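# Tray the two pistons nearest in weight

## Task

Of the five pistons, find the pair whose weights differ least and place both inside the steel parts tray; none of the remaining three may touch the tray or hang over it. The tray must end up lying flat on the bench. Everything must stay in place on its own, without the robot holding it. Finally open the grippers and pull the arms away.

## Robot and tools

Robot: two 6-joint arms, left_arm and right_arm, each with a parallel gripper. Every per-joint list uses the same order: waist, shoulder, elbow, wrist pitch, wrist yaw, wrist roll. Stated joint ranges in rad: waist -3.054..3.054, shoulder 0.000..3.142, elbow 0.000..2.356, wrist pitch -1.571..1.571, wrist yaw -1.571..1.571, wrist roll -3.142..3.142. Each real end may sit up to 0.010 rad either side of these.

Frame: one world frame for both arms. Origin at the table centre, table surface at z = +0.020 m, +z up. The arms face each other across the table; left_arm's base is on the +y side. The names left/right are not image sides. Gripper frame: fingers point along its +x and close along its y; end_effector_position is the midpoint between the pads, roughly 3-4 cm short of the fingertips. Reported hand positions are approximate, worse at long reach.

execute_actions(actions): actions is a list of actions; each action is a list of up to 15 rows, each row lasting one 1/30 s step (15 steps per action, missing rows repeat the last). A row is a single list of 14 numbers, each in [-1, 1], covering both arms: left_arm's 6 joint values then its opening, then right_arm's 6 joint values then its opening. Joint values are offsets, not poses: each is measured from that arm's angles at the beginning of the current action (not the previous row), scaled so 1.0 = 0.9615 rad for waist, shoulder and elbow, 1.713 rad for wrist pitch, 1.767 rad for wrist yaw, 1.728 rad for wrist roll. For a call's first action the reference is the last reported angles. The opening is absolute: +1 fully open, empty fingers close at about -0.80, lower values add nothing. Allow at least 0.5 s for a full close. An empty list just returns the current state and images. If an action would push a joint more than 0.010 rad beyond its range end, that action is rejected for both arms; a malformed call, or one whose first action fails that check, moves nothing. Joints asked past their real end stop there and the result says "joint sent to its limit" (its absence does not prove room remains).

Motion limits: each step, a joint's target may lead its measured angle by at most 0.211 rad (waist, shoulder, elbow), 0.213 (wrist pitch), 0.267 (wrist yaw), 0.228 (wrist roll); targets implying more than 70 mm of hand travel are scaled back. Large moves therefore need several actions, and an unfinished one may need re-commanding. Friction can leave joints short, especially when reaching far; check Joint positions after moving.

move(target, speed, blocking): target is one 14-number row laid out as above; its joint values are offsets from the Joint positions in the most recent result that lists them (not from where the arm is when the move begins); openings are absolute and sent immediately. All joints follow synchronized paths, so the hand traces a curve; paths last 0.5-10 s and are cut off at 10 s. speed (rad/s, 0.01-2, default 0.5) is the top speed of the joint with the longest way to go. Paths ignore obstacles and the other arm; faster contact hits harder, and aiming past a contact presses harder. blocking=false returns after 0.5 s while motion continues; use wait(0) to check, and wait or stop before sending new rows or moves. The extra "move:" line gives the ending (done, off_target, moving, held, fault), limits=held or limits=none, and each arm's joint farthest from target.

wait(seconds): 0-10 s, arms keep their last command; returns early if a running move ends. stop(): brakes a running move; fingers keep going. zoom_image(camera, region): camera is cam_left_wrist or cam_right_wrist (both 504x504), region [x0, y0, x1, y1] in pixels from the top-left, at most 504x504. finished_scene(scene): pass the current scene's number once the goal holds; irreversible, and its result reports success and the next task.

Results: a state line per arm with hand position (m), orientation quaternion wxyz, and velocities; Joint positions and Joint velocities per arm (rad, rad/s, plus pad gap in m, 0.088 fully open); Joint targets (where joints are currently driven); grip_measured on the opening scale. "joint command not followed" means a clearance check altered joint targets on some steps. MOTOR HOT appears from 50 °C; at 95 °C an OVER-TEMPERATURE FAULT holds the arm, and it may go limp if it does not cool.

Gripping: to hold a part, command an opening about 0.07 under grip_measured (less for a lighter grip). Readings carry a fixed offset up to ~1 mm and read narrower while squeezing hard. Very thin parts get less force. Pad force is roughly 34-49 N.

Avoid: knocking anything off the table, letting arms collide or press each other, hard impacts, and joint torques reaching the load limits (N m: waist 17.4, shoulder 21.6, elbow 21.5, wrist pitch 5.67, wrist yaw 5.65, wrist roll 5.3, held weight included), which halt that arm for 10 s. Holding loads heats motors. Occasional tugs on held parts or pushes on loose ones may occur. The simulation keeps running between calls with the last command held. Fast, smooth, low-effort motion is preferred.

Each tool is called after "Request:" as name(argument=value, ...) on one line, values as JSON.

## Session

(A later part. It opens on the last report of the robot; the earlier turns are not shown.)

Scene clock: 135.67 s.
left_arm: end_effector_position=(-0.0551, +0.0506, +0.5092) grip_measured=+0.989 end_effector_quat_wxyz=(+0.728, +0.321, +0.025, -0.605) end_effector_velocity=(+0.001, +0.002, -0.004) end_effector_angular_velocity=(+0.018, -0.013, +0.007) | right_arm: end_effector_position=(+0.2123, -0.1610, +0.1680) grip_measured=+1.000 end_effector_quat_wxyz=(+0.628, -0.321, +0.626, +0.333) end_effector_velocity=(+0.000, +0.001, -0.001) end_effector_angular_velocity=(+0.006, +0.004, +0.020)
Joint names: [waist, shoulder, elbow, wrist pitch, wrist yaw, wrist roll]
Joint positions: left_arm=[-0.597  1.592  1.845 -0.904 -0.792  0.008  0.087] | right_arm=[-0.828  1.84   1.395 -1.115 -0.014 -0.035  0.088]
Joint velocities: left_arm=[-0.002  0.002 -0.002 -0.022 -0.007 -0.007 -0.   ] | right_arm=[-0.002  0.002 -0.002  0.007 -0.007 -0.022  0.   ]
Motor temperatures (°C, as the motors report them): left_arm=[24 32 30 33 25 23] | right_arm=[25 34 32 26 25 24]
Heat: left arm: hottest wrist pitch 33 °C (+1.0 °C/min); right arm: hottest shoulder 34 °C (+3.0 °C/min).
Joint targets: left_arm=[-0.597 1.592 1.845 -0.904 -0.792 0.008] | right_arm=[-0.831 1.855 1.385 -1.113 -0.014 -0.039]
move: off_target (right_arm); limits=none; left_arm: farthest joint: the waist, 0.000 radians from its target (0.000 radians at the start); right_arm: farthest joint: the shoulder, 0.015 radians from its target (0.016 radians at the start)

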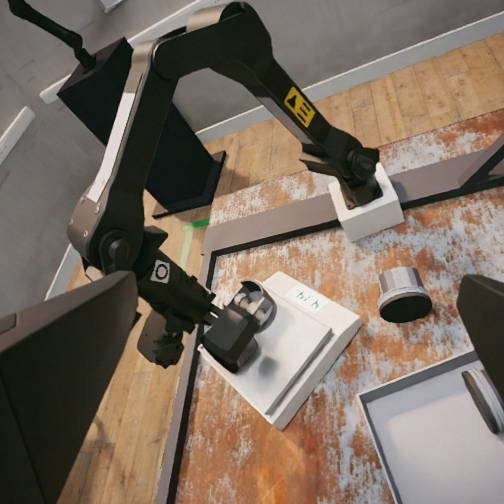

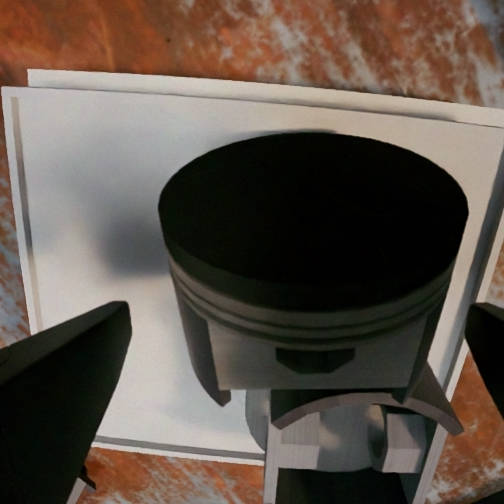

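Request:
move(target=[0,0,0,0,0,0,1,-0.017,0.0156,-0.0104,0,0,-0.008,1], speed=0.1)

Request:
move(target=[0,0,0,0,0,0,1,-0.004,0.061,-0.097,0.069,0,0,1], speed=0.12)

Scene clock: 137.20 s.
left_arm: end_effector_position=(-0.0551, +0.0506, +0.5092) grip_measured=+0.989 end_effector_quat_wxyz=(+0.728, +0.321, +0.025, -0.605) end_effector_velocity=(+0.001, +0.001, -0.005) end_effector_angular_velocity=(+0.023, -0.005, -0.000) | right_arm: end_effector_position=(+0.2156, -0.1635, +0.1679) grip_measured=+1.000 end_effector_quat_wxyz=(+0.629, -0.320, +0.626, +0.332) end_effector_velocity=(+0.000, -0.003, +0.000) end_effector_angular_velocity=(-0.010, -0.001, +0.005)
Joint names: [waist, shoulder, elbow, wrist pitch, wrist yaw, wrist roll]
Joint positions: left_arm=[-0.597  1.592  1.845 -0.904 -0.792  0.008  0.087] | right_arm=[-0.84   1.84   1.395 -1.115 -0.014 -0.046  0.088]
Joint velocities: left_arm=[ 0.002  0.002 -0.002 -0.022  0.007 -0.007 -0.   ] | right_arm=[-0.002 -0.002 -0.002 -0.007  0.007 -0.007  0.   ]
Motor temperatures (°C, as the motors report them): left_arm=[24 32 30 33 25 23] | right_arm=[25 34 32 26 25 24]
Heat: left arm: hottest wrist pitch 33 °C (+1.0 °C/min); right arm: hottest shoulder 34 °C (+3.0 °C/min).
Joint targets: left_arm=[-0.597 1.592 1.845 -0.904 -0.792 0.008] | right_arm=[-0.844 1.855 1.385 -1.115 -0.014 -0.049]
move: off_target (right_arm); limits=none; left_arm: farthest joint: the waist, 0.000 radians from its target (0.000 radians at the start); right_arm: farthest joint: the shoulder, 0.015 radians from its target (0.015 radians at the start)

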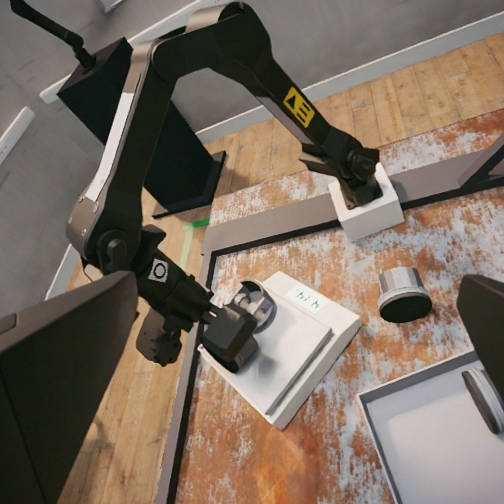

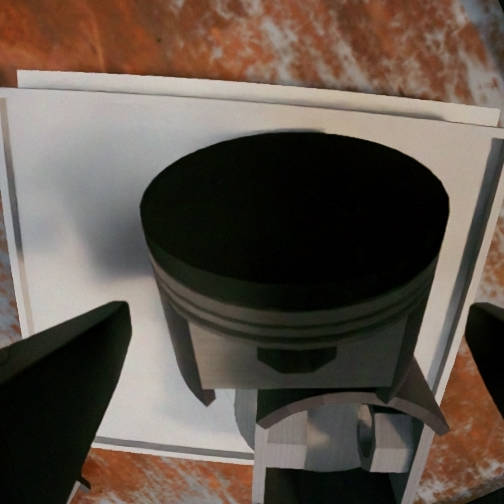

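Scene clock: 138.63 s.
left_arm: end_effector_position=(-0.0551, +0.0506, +0.5092) grip_measured=+0.989 end_effector_quat_wxyz=(+0.728, +0.321, +0.025, -0.605) end_effector_velocity=(+0.004, +0.002, -0.003) end_effector_angular_velocity=(+0.010, +0.003, +0.018) | right_arm: end_effector_position=(+0.2158, -0.1635, +0.1337) grip_measured=+1.000 end_effector_quat_wxyz=(+0.625, -0.321, +0.630, +0.330) end_effector_velocity=(+0.000, -0.003, +0.002) end_effector_angular_velocity=(-0.006, -0.004, +0.005)
Joint names: [waist, shoulder, elbow, wrist pitch, wrist yaw, wrist roll]
Joint positions: left_arm=[-0.597  1.592  1.845 -0.904 -0.792  0.008  0.087] | right_arm=[-0.84   1.884  1.311 -0.999 -0.014 -0.046  0.088]
Joint velocities: left_arm=[ 0.002 -0.002 -0.002 -0.022 -0.007 -0.022 -0.   ] | right_arm=[-0.002 -0.007 -0.002 -0.007  0.007 -0.007  0.   ]
Motor temperatures (°C, as the motors report them): left_arm=[24 32 30 33 25 23] | right_arm=[25 34 32 26 25 24]
Heat: left arm: hottest wrist pitch 33 °C (+1.0 °C/min); right arm: hottest shoulder 34 °C (+3.0 °C/min).
Joint targets: left_arm=[-0.597 1.592 1.845 -0.904 -0.792 0.008] | right_arm=[-0.844 1.899 1.302 -0.997 -0.014 -0.046]
move: off_target (right_arm); limits=none; left_arm: farthest joint: the waist, 0.000 radians from its target (0.000 radians at the start); right_arm: farthest joint: the shoulder, 0.015 radians from its target (0.058 radians at the start)

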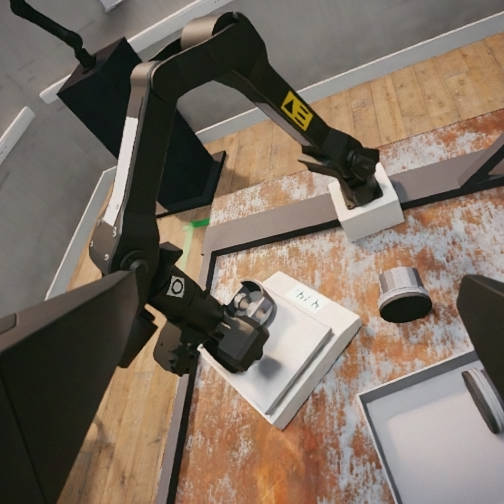

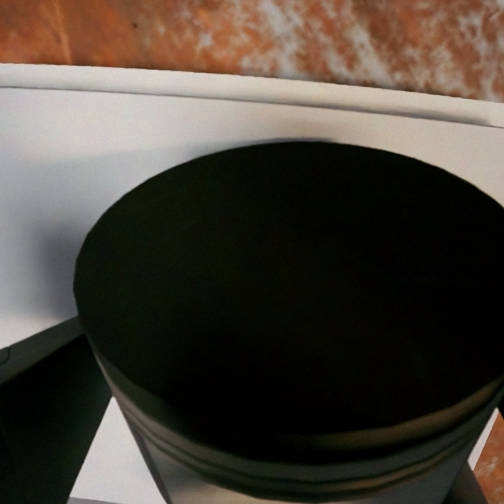

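Request:
execute_actions(actions=[[[0,0,0,0,0,0,1,0,0,0,0,0,0,0.95],[0,0,0,0,0,0,1,0,0,0,0,0,0,0.9],[0,0,0,0,0,0,1,0,0,0,0,0,0,0.86],[0,0,0,0,0,0,1,0,0,0,0,0,0,0.82],[0,0,0,0,0,0,1,0,0,0,0,0,0,0.78],[0,0,0,0,0,0,1,0,0,0,0,0,0,0.75],[0,0,0,0,0,0,1,0,0,0,0,0,0,0.72],[0,0,0,0,0,0,1,0,0,0,0,0,0,0.70],[0,0,0,0,0,0,1,0,0,0,0,0,0,0.68],[0,0,0,0,0,0,1,0,0,0,0,0,0,0.66],[0,0,0,0,0,0,1,0,0,0,0,0,0,0.64],[0,0,0,0,0,0,1,0,0,0,0,0,0,0.62],[0,0,0,0,0,0,1,0,0,0,0,0,0,0.60],[0,0,0,0,0,0,1,0,0,0,0,0,0,0.58],[0,0,0,0,0,0,1,0,0,0,0,0,0,0.56]],[[0,0,0,0,0,0,1,0,0,0,0,0,0,0.54]]])

Scene clock: 140.23 s.
left_arm: end_effector_position=(-0.0551, +0.0506, +0.5092) grip_measured=+0.989 end_effector_quat_wxyz=(+0.728, +0.321, +0.025, -0.605) end_effector_velocity=(-0.002, +0.000, +0.001) end_effector_angular_velocity=(-0.005, +0.014, -0.005) | right_arm: end_effector_position=(+0.2156, -0.1634, +0.1336) grip_measured=+0.629 end_effector_quat_wxyz=(+0.625, -0.322, +0.630, +0.331) end_effector_velocity=(-0.005, -0.003, +0.000) end_effector_angular_velocity=(-0.013, +0.019, +0.024)
Joint names: [waist, shoulder, elbow, wrist pitch, wrist yaw, wrist roll]
Joint positions: left_arm=[-0.597  1.592  1.845 -0.904 -0.792  0.008  0.087] | right_arm=[-0.839  1.884  1.311 -0.998 -0.014 -0.046  0.07 ]
Joint velocities: left_arm=[-0.002 -0.002 -0.002  0.007  0.007 -0.007 -0.   ] | right_arm=[ 0.002 -0.002 -0.002 -0.022 -0.007 -0.022 -0.   ]
Motor temperatures (°C, as the motors report them): left_arm=[24 32 30 33 25 23] | right_arm=[25 34 32 26 25 24]
Heat: left arm: hottest wrist pitch 33 °C (+1.0 °C/min); right arm: hottest shoulder 34 °C (+3.0 °C/min).
Joint targets: left_arm=[-0.597 1.592 1.845 -0.904 -0.792 0.008] | right_arm=[-0.840 1.884 1.311 -0.998 -0.014 -0.046]

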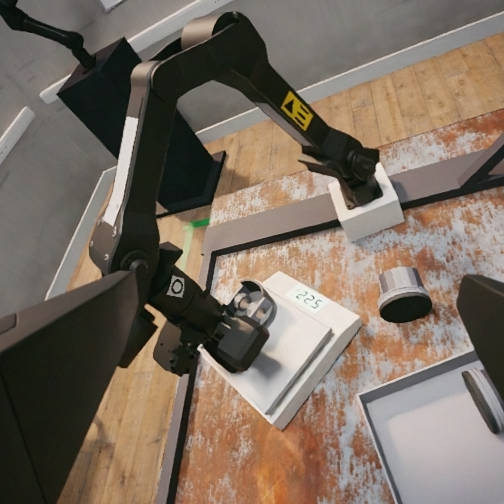

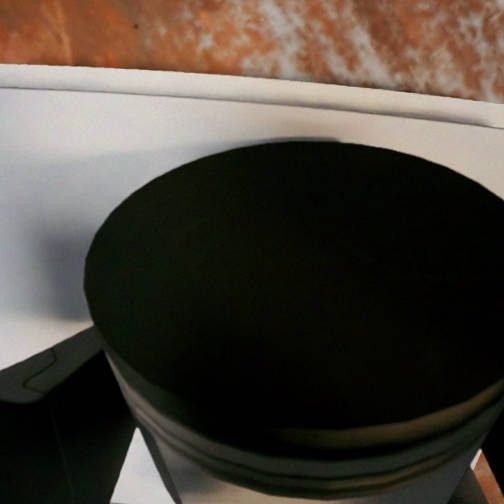

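Request:
move(target=[0,0,0,0,0,0,1,0,-0.03,0.17,-0.096,0,0,0.54], speed=0.2)

Scene clock: 142.03 s.
left_arm: end_effector_position=(-0.0551, +0.0506, +0.5092) grip_measured=+0.989 end_effector_quat_wxyz=(+0.728, +0.321, +0.025, -0.605) end_effector_velocity=(+0.000, +0.000, -0.002) end_effector_angular_velocity=(+0.006, -0.004, +0.007) | right_arm: end_effector_position=(+0.2201, -0.1575, +0.1741) grip_measured=+0.629 end_effector_quat_wxyz=(+0.625, -0.322, +0.630, +0.331) end_effector_velocity=(+0.000, -0.003, +0.000) end_effector_angular_velocity=(-0.010, -0.001, +0.020)
Joint names: [waist, shoulder, elbow, wrist pitch, wrist yaw, wrist roll]
Joint positions: left_arm=[-0.597  1.592  1.845 -0.904 -0.792  0.008  0.087] | right_arm=[-0.839  1.873  1.462 -1.161 -0.014 -0.046  0.07 ]
Joint velocities: left_arm=[-0.002  0.002 -0.002 -0.007 -0.007 -0.007  0.   ] | right_arm=[-0.002 -0.002 -0.002 -0.007  0.007 -0.022 -0.   ]
Motor temperatures (°C, as the motors report them): left_arm=[24 32 30 33 25 23] | right_arm=[25 34 32 26 25 24]
Heat: left arm: hottest wrist pitch 33 °C (+1.0 °C/min); right arm: hottest shoulder 34 °C (+3.0 °C/min).
Joint targets: left_arm=[-0.597 1.592 1.845 -0.904 -0.792 0.008] | right_arm=[-0.839 1.855 1.475 -1.163 -0.014 -0.046]
move: off_target (right_arm); limits=none; left_arm: farthest joint: the waist, 0.000 radians from its target (0.000 radians at the start); right_arm: farthest joint: the shoulder, 0.018 radians from its target (0.029 radians at the start)

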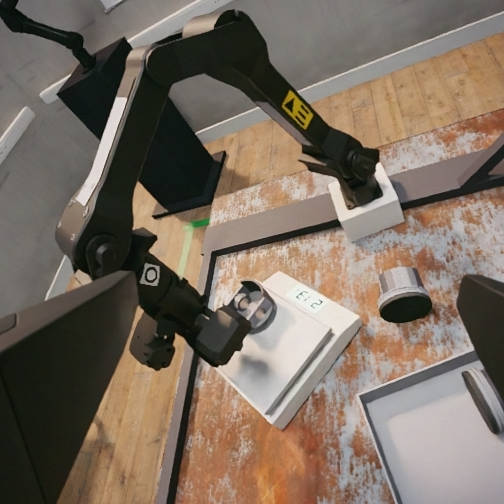

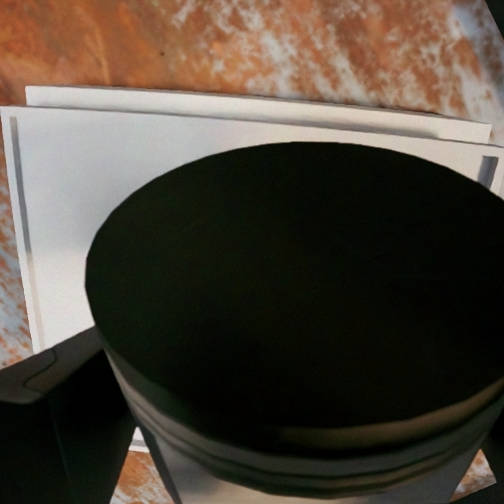

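Request:
move(target=[0,0,0,0,0,0,1,0.775,0.232,0.272,-0.019,0,0.81,0.54], speed=0.7)

Scene clock: 145.53 s.
left_arm: end_effector_position=(-0.0551, +0.0506, +0.5092) grip_measured=+0.989 end_effector_quat_wxyz=(+0.728, +0.321, +0.025, -0.605) end_effector_velocity=(+0.005, +0.004, +0.000) end_effector_angular_velocity=(+0.005, -0.014, +0.018) | right_arm: end_effector_position=(-0.0268, -0.0340, +0.1616) grip_measured=+0.629 end_effector_quat_wxyz=(+0.694, -0.105, +0.704, +0.111) end_effector_velocity=(-0.000, +0.001, +0.000) end_effector_angular_velocity=(+0.007, +0.008, +0.005)
Joint names: [waist, shoulder, elbow, wrist pitch, wrist yaw, wrist roll]
Joint positions: left_arm=[-0.597  1.592  1.845 -0.904 -0.792  0.008  0.087] | right_arm=[-0.096  2.083  1.711 -1.191 -0.014  1.35   0.07 ]
Joint velocities: left_arm=[-0.002 -0.007 -0.002 -0.022 -0.022 -0.007 -0.   ] | right_arm=[-0.002 -0.002 -0.002  0.007 -0.007 -0.007 -0.   ]
Motor temperatures (°C, as the motors report them): left_arm=[24 32 31 33 25 23] | right_arm=[25 34 32 26 25 24]
Heat: left arm: hottest wrist pitch 33 °C (+1.0 °C/min); right arm: hottest shoulder 34 °C (+3.0 °C/min).
Joint targets: left_arm=[-0.597 1.592 1.845 -0.904 -0.792 0.008] | right_arm=[-0.094 2.096 1.723 -1.193 -0.014 1.354]
move: off_target (right_arm); limits=none; left_arm: farthest joint: the waist, 0.000 radians from its target (0.000 radians at the start); right_arm: farthest joint: the shoulder, 0.013 radians from its target (0.223 radians at the start)

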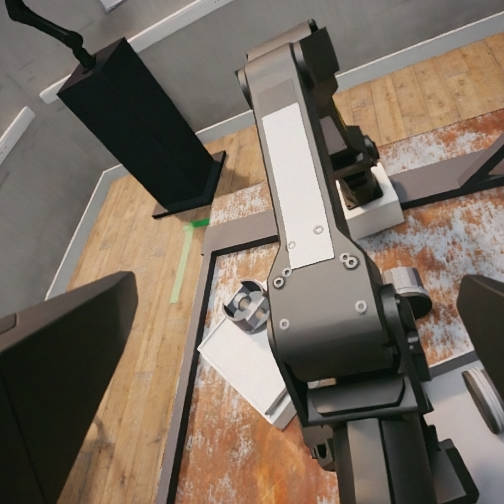

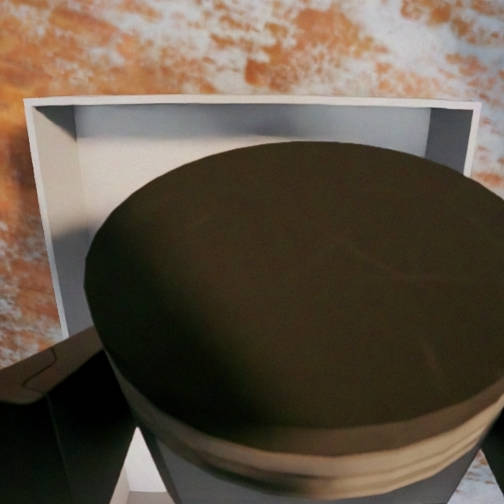

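Request:
move(target=[0,0,0,0,0,0,1,0,0.098,-0.19,0.146,0,0,0.54], speed=0.25)

Scene clock: 147.73 s.
left_arm: end_effector_position=(-0.0551, +0.0506, +0.5092) grip_measured=+0.989 end_effector_quat_wxyz=(+0.728, +0.321, +0.025, -0.605) end_effector_velocity=(+0.004, -0.001, +0.003) end_effector_angular_velocity=(-0.011, -0.003, +0.010) | right_arm: end_effector_position=(-0.0267, -0.0349, +0.0868) grip_measured=+0.629 end_effector_quat_wxyz=(+0.694, -0.109, +0.704, +0.106) end_effector_velocity=(-0.002, -0.002, +0.000) end_effector_angular_velocity=(-0.008, +0.007, -0.005)
Joint names: [waist, shoulder, elbow, wrist pitch, wrist yaw, wrist roll]
Joint positions: left_arm=[-0.597  1.592  1.845 -0.904 -0.792  0.008  0.087] | right_arm=[-0.096  2.167  1.534 -0.943 -0.014  1.351  0.07 ]
Joint velocities: left_arm=[ 0.007 -0.002  0.002  0.007 -0.007  0.007  0.   ] | right_arm=[ 0.002 -0.002 -0.002 -0.007 -0.007  0.007 -0.   ]
Motor temperatures (°C, as the motors report them): left_arm=[24 32 31 34 25 23] | right_arm=[25 34 32 26 25 24]
Heat: left arm: hottest wrist pitch 34 °C (+2.0 °C/min); right arm: hottest shoulder 34 °C (+3.0 °C/min).
Joint targets: left_arm=[-0.597 1.592 1.845 -0.904 -0.792 0.008] | right_arm=[-0.096 2.178 1.528 -0.941 -0.014 1.351]
move: off_target (right_arm); limits=none; left_arm: farthest joint: the waist, 0.000 radians from its target (0.000 radians at the start); right_arm: farthest joint: the shoulder, 0.011 radians from its target (0.094 radians at the start)

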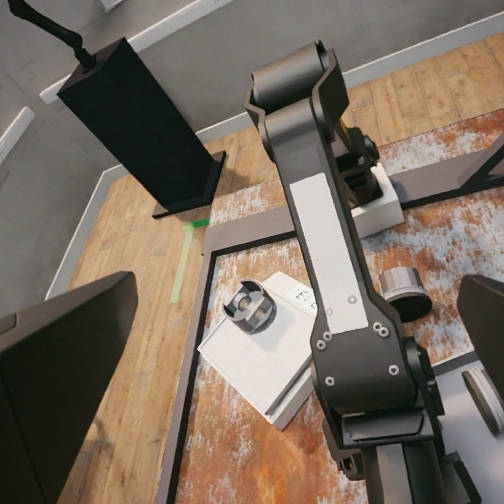

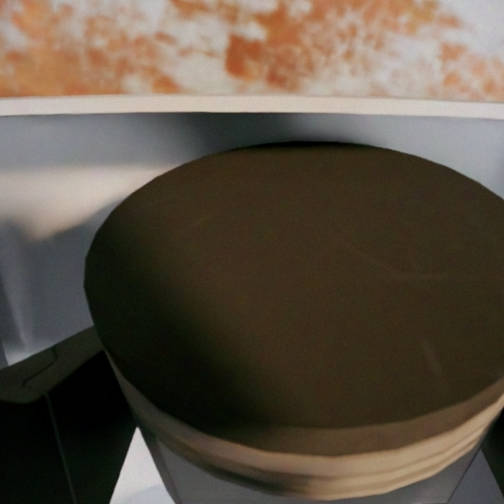

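Request:
move(target=[0,0,0,0,0,0,1,0,0.022,-0.024,0.016,0,0,0.54], speed=0.04)

Scene clock: 149.03 s.
left_arm: end_effector_position=(-0.0551, +0.0506, +0.5092) grip_measured=+0.989 end_effector_quat_wxyz=(+0.728, +0.321, +0.025, -0.605) end_effector_velocity=(+0.003, +0.002, -0.001) end_effector_angular_velocity=(+0.000, -0.012, +0.018) | right_arm: end_effector_position=(-0.0267, -0.0356, +0.0795) grip_measured=+0.629 end_effector_quat_wxyz=(+0.694, -0.109, +0.704, +0.106) end_effector_velocity=(-0.002, -0.002, +0.002) end_effector_angular_velocity=(-0.004, +0.022, +0.005)
Joint names: [waist, shoulder, elbow, wrist pitch, wrist yaw, wrist roll]
Joint positions: left_arm=[-0.597  1.592  1.845 -0.904 -0.792  0.008  0.087] | right_arm=[-0.096  2.175  1.517 -0.917 -0.014  1.351  0.07 ]
Joint velocities: left_arm=[-0.002 -0.002 -0.007 -0.007 -0.022 -0.007  0.   ] | right_arm=[-0.002 -0.007 -0.002 -0.007 -0.022 -0.007 -0.   ]
Motor temperatures (°C, as the motors report them): left_arm=[24 32 31 34 25 23] | right_arm=[25 34 32 26 25 24]
Heat: left arm: hottest wrist pitch 34 °C (+2.0 °C/min); right arm: hottest shoulder 34 °C (+3.0 °C/min).
Joint targets: left_arm=[-0.597 1.592 1.845 -0.904 -0.792 0.008] | right_arm=[-0.096 2.188 1.511 -0.915 -0.014 1.351]
move: off_target (right_arm); limits=none; left_arm: farthest joint: the waist, 0.000 radians from its target (0.000 radians at the start); right_arm: farthest joint: the shoulder, 0.013 radians from its target (0.021 radians at the start)

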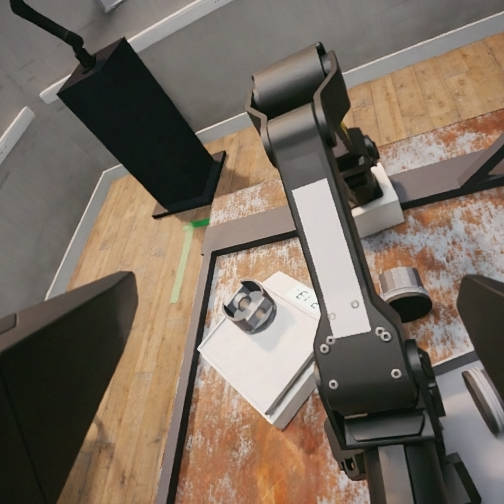

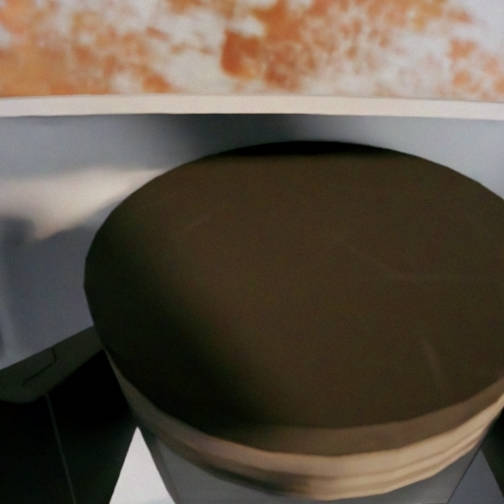

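Request:
move(target=[0,0,0,0,0,0,1,0,0.017,-0.013,0.004,0,0,0.54], speed=0.03)

Scene clock: 150.13 s.
left_arm: end_effector_position=(-0.0551, +0.0506, +0.5092) grip_measured=+0.989 end_effector_quat_wxyz=(+0.728, +0.321, +0.025, -0.605) end_effector_velocity=(+0.002, -0.000, +0.001) end_effector_angular_velocity=(-0.007, -0.006, +0.005) | right_arm: end_effector_position=(-0.0267, -0.0358, +0.0786) grip_measured=+0.629 end_effector_quat_wxyz=(+0.694, -0.109, +0.704, +0.107) end_effector_velocity=(-0.002, -0.005, +0.002) end_effector_angular_velocity=(-0.019, +0.020, +0.005)
Joint names: [waist, shoulder, elbow, wrist pitch, wrist yaw, wrist roll]
Joint positions: left_arm=[-0.597  1.592  1.845 -0.904 -0.792  0.008  0.087] | right_arm=[-0.096  2.175  1.513 -0.912 -0.014  1.351  0.07 ]
Joint velocities: left_arm=[ 0.002 -0.002 -0.002  0.007 -0.007  0.007 -0.   ] | right_arm=[-0.002 -0.007 -0.002 -0.022 -0.022 -0.007 -0.   ]
Motor temperatures (°C, as the motors report them): left_arm=[24 32 31 34 25 23] | right_arm=[25 34 32 26 25 24]
Heat: left arm: hottest wrist pitch 34 °C (+2.0 °C/min); right arm: hottest shoulder 34 °C (+3.0 °C/min).
Joint targets: left_arm=[-0.597 1.592 1.845 -0.904 -0.792 0.008] | right_arm=[-0.096 2.192 1.504 -0.910 -0.014 1.351]
move: off_target (right_arm); limits=none; left_arm: farthest joint: the waist, 0.000 radians from its target (0.000 radians at the start); right_arm: farthest joint: the shoulder, 0.016 radians from its target (0.016 radians at the start)

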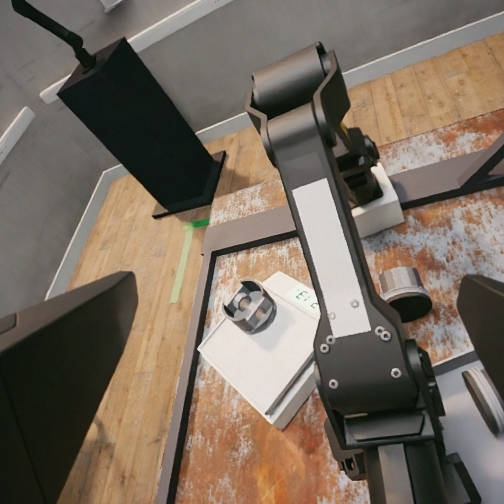

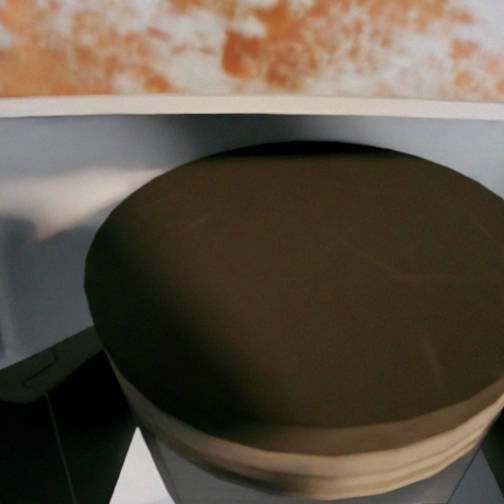

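In contact. Release.

Request:
execute_actions(actions=[[[0,0,0,0,0,0,1,0,0,0,0,0,0,0.56],[0,0,0,0,0,0,1,0,0,0,0,0,0,0.58],[0,0,0,0,0,0,1,0,0,0,0,0,0,0.60],[0,0,0,0,0,0,1,0,0,0,0,0,0,0.62],[0,0,0,0,0,0,1,0,0,0,0,0,0,0.64],[0,0,0,0,0,0,1,0,0,0,0,0,0,0.66],[0,0,0,0,0,0,1,0,0,0,0,0,0,0.68],[0,0,0,0,0,0,1,0,0,0,0,0,0,0.70],[0,0,0,0,0,0,1,0,0,0,0,0,0,0.73],[0,0,0,0,0,0,1,0,0,0,0,0,0,0.76],[0,0,0,0,0,0,1,0,0,0,0,0,0,0.79],[0,0,0,0,0,0,1,0,0,0,0,0,0,0.82],[0,0,0,0,0,0,1,0,0,0,0,0,0,0.85]]])

Request:
move(target=[0,0,0,0,0,0,1,0,-0.11,0.215,-0.163,0,0,0.85], speed=0.3)

Scene clock: 151.10 s.
left_arm: end_effector_position=(-0.0551, +0.0506, +0.5092) grip_measured=+0.989 end_effector_quat_wxyz=(+0.728, +0.321, +0.025, -0.605) end_effector_velocity=(-0.000, +0.003, -0.003) end_effector_angular_velocity=(+0.015, +0.010, +0.001) | right_arm: end_effector_position=(-0.0267, -0.0358, +0.0786) grip_measured=+0.802 end_effector_quat_wxyz=(+0.694, -0.109, +0.704, +0.107) end_effector_velocity=(-0.007, +0.001, +0.000) end_effector_angular_velocity=(+0.004, +0.037, +0.010)
Joint names: [waist, shoulder, elbow, wrist pitch, wrist yaw, wrist roll]
Joint positions: left_arm=[-0.597  1.592  1.845 -0.904 -0.792  0.008  0.087] | right_arm=[-0.096  2.175  1.513 -0.912 -0.014  1.351  0.078]
Joint velocities: left_arm=[-0.002 -0.002 -0.002 -0.022  0.007 -0.022  0.   ] | right_arm=[ 0.002 -0.002 -0.002  0.007 -0.037 -0.007  0.021]
Motor temperatures (°C, as the motors report them): left_arm=[24 32 31 34 25 23] | right_arm=[25 34 32 26 25 24]
Heat: left arm: hottest wrist pitch 34 °C (+1.0 °C/min); right arm: hottest shoulder 34 °C (+3.0 °C/min).
Joint targets: left_arm=[-0.597 1.592 1.845 -0.904 -0.792 0.008] | right_arm=[-0.096 2.175 1.513 -0.912 -0.014 1.351]

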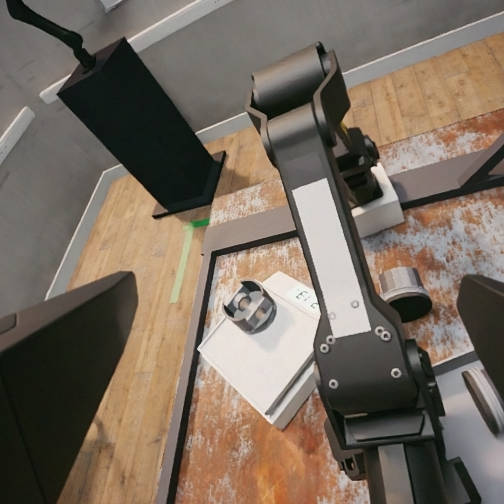

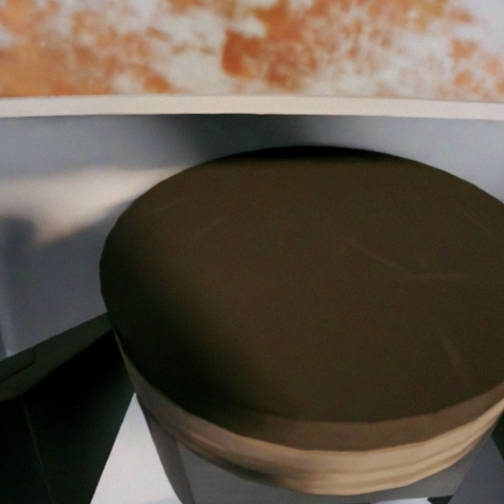

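Scene clock: 152.57 s.
left_arm: end_effector_position=(-0.0551, +0.0506, +0.5092) grip_measured=+0.989 end_effector_quat_wxyz=(+0.728, +0.321, +0.025, -0.605) end_effector_velocity=(+0.001, +0.001, +0.003) end_effector_angular_velocity=(-0.015, +0.010, +0.007) | right_arm: end_effector_position=(-0.0269, -0.0331, +0.1629) grip_measured=+0.848 end_effector_quat_wxyz=(+0.694, -0.103, +0.704, +0.113) end_effector_velocity=(-0.002, -0.000, -0.001) end_effector_angular_velocity=(+0.002, +0.008, -0.005)
Joint names: [waist, shoulder, elbow, wrist pitch, wrist yaw, wrist roll]
Joint positions: left_arm=[-0.597  1.592  1.845 -0.904 -0.792  0.008  0.087] | right_arm=[-0.096  2.081  1.712 -1.189 -0.014  1.351  0.081]
Joint velocities: left_arm=[-0.002 -0.007 -0.002  0.007 -0.007 -0.007 -0.   ] | right_arm=[ 0.002 -0.002 -0.007  0.007 -0.007  0.007 -0.   ]
Motor temperatures (°C, as the motors report them): left_arm=[24 32 31 34 25 23] | right_arm=[25 35 32 26 25 24]
Heat: left arm: hottest wrist pitch 34 °C (+1.0 °C/min); right arm: hottest shoulder 35 °C (+4.0 °C/min).
Joint targets: left_arm=[-0.597 1.592 1.845 -0.904 -0.792 0.008] | right_arm=[-0.096 2.070 1.719 -1.191 -0.014 1.351]
move: off_target (right_arm); limits=none; left_arm: farthest joint: the waist, 0.000 radians from its target (0.000 radians at the start); right_arm: farthest joint: the shoulder, 0.012 radians from its target (0.106 radians at the start)

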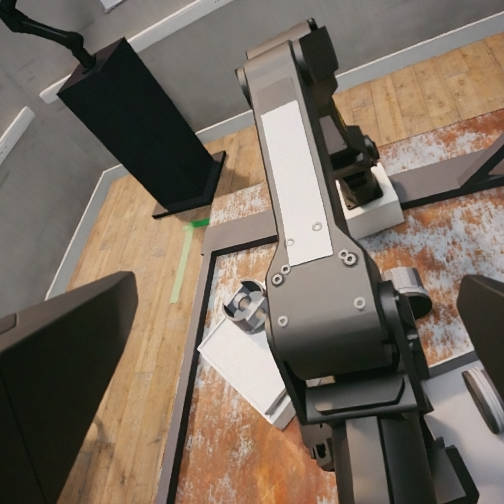

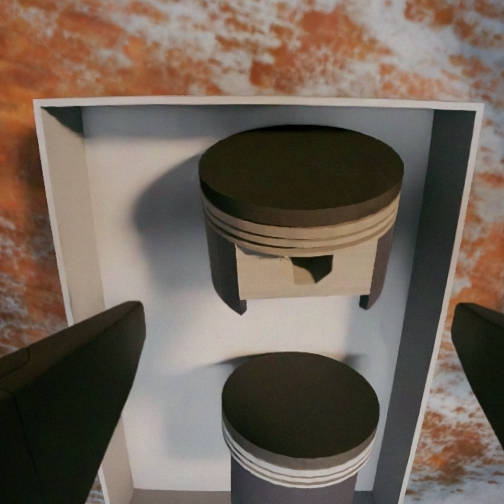

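Request:
move(target=[0,0,0,0,0,0,1,0.26,-0.41,-0.135,-0.006,0,-0.78,0.85], speed=0.8)

Scene clock: 155.67 s.
left_arm: end_effector_position=(-0.0551, +0.0506, +0.5092) grip_measured=+0.989 end_effector_quat_wxyz=(+0.728, +0.321, +0.025, -0.605) end_effector_velocity=(-0.001, +0.001, -0.003) end_effector_angular_velocity=(+0.011, +0.003, -0.005) | right_arm: end_effector_position=(-0.1101, -0.0924, +0.2681) grip_measured=+0.848 end_effector_quat_wxyz=(+0.459, -0.490, +0.358, +0.649) end_effector_velocity=(+0.001, -0.003, -0.002) end_effector_angular_velocity=(-0.013, +0.001, +0.007)
Joint names: [waist, shoulder, elbow, wrist pitch, wrist yaw, wrist roll]
Joint positions: left_arm=[-0.597  1.592  1.845 -0.904 -0.792  0.008  0.087] | right_arm=[ 0.15   1.699  1.592 -1.197 -0.014  0.006  0.081]
Joint velocities: left_arm=[-0.002 -0.002 -0.007 -0.007  0.007 -0.007  0.   ] | right_arm=[-0.002 -0.002 -0.007 -0.007 -0.007 -0.007  0.   ]
Motor temperatures (°C, as the motors report them): left_arm=[24 32 31 34 25 23] | right_arm=[25 35 32 26 25 24]
Heat: left arm: hottest wrist pitch 34 °C (+1.0 °C/min); right arm: hottest shoulder 35 °C (+4.0 °C/min).
Joint targets: left_arm=[-0.597 1.592 1.845 -0.904 -0.792 0.008] | right_arm=[0.154 1.687 1.582 -1.199 -0.014 0.003]
move: off_target (right_arm); limits=none; left_arm: farthest joint: the waist, 0.000 radians from its target (0.000 radians at the start); right_arm: farthest joint: the shoulder, 0.012 radians from its target (0.394 radians at the start)

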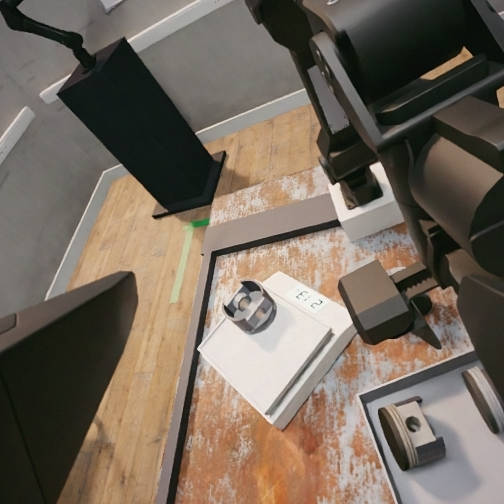

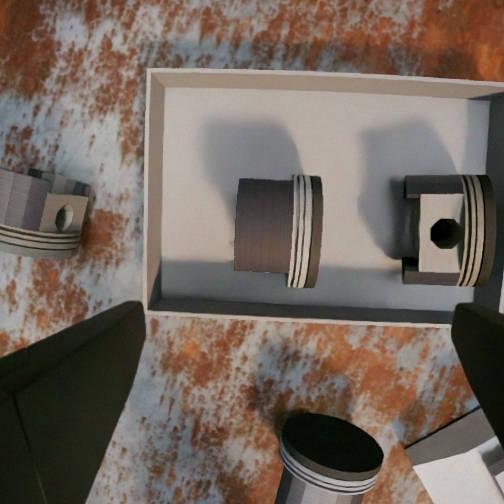

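Request:
move(target=[0,0,0,0,0,0,1,0,-0.5,-0.45,0,0,0,0.85], speed=0.6)

Scene clock: 157.43 s.
left_arm: end_effector_position=(-0.0551, +0.0506, +0.5092) grip_measured=+0.989 end_effector_quat_wxyz=(+0.728, +0.321, +0.025, -0.605) end_effector_velocity=(+0.004, +0.003, -0.002) end_effector_angular_velocity=(+0.012, -0.030, +0.012) | right_arm: end_effector_position=(-0.0728, -0.2006, +0.2706) grip_measured=+0.848 end_effector_quat_wxyz=(+0.467, -0.473, +0.346, +0.662) end_effector_velocity=(+0.000, -0.003, -0.002) end_effector_angular_velocity=(-0.015, +0.005, -0.007)
Joint names: [waist, shoulder, elbow, wrist pitch, wrist yaw, wrist roll]
Joint positions: left_arm=[-0.597  1.592  1.845 -0.904 -0.792  0.008  0.087] | right_arm=[ 0.15   1.226  1.171 -1.197 -0.014  0.006  0.081]
Joint velocities: left_arm=[-0.002 -0.002 -0.002 -0.022 -0.022  0.007  0.   ] | right_arm=[-0.002 -0.002 -0.007 -0.007 -0.007  0.007 -0.   ]
Motor temperatures (°C, as the motors report them): left_arm=[24 32 31 34 25 23] | right_arm=[25 35 32 26 25 24]
Heat: left arm: hottest wrist pitch 34 °C (+1.0 °C/min); right arm: hottest shoulder 35 °C (+4.0 °C/min).
Joint targets: left_arm=[-0.597 1.592 1.845 -0.904 -0.792 0.008] | right_arm=[0.150 1.218 1.160 -1.197 -0.014 0.006]
move: off_target (right_arm); limits=none; left_arm: farthest joint: the waist, 0.000 radians from its target (0.000 radians at the start); right_arm: farthest joint: the elbow, 0.011 radians from its target (0.433 radians at the start)

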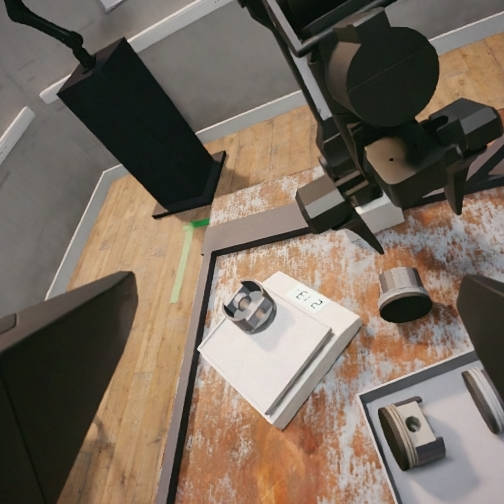

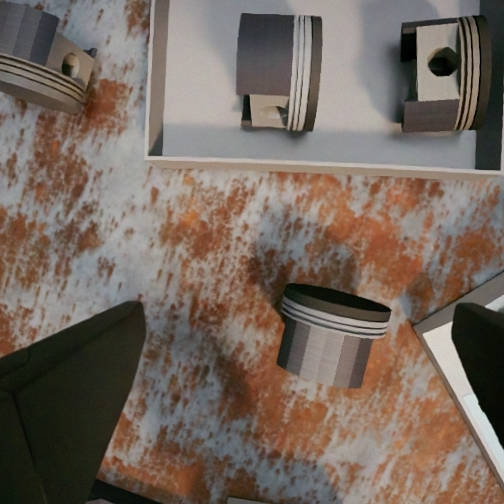

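Request:
finished_scene(scene=2)

The scene is finished: the task was done.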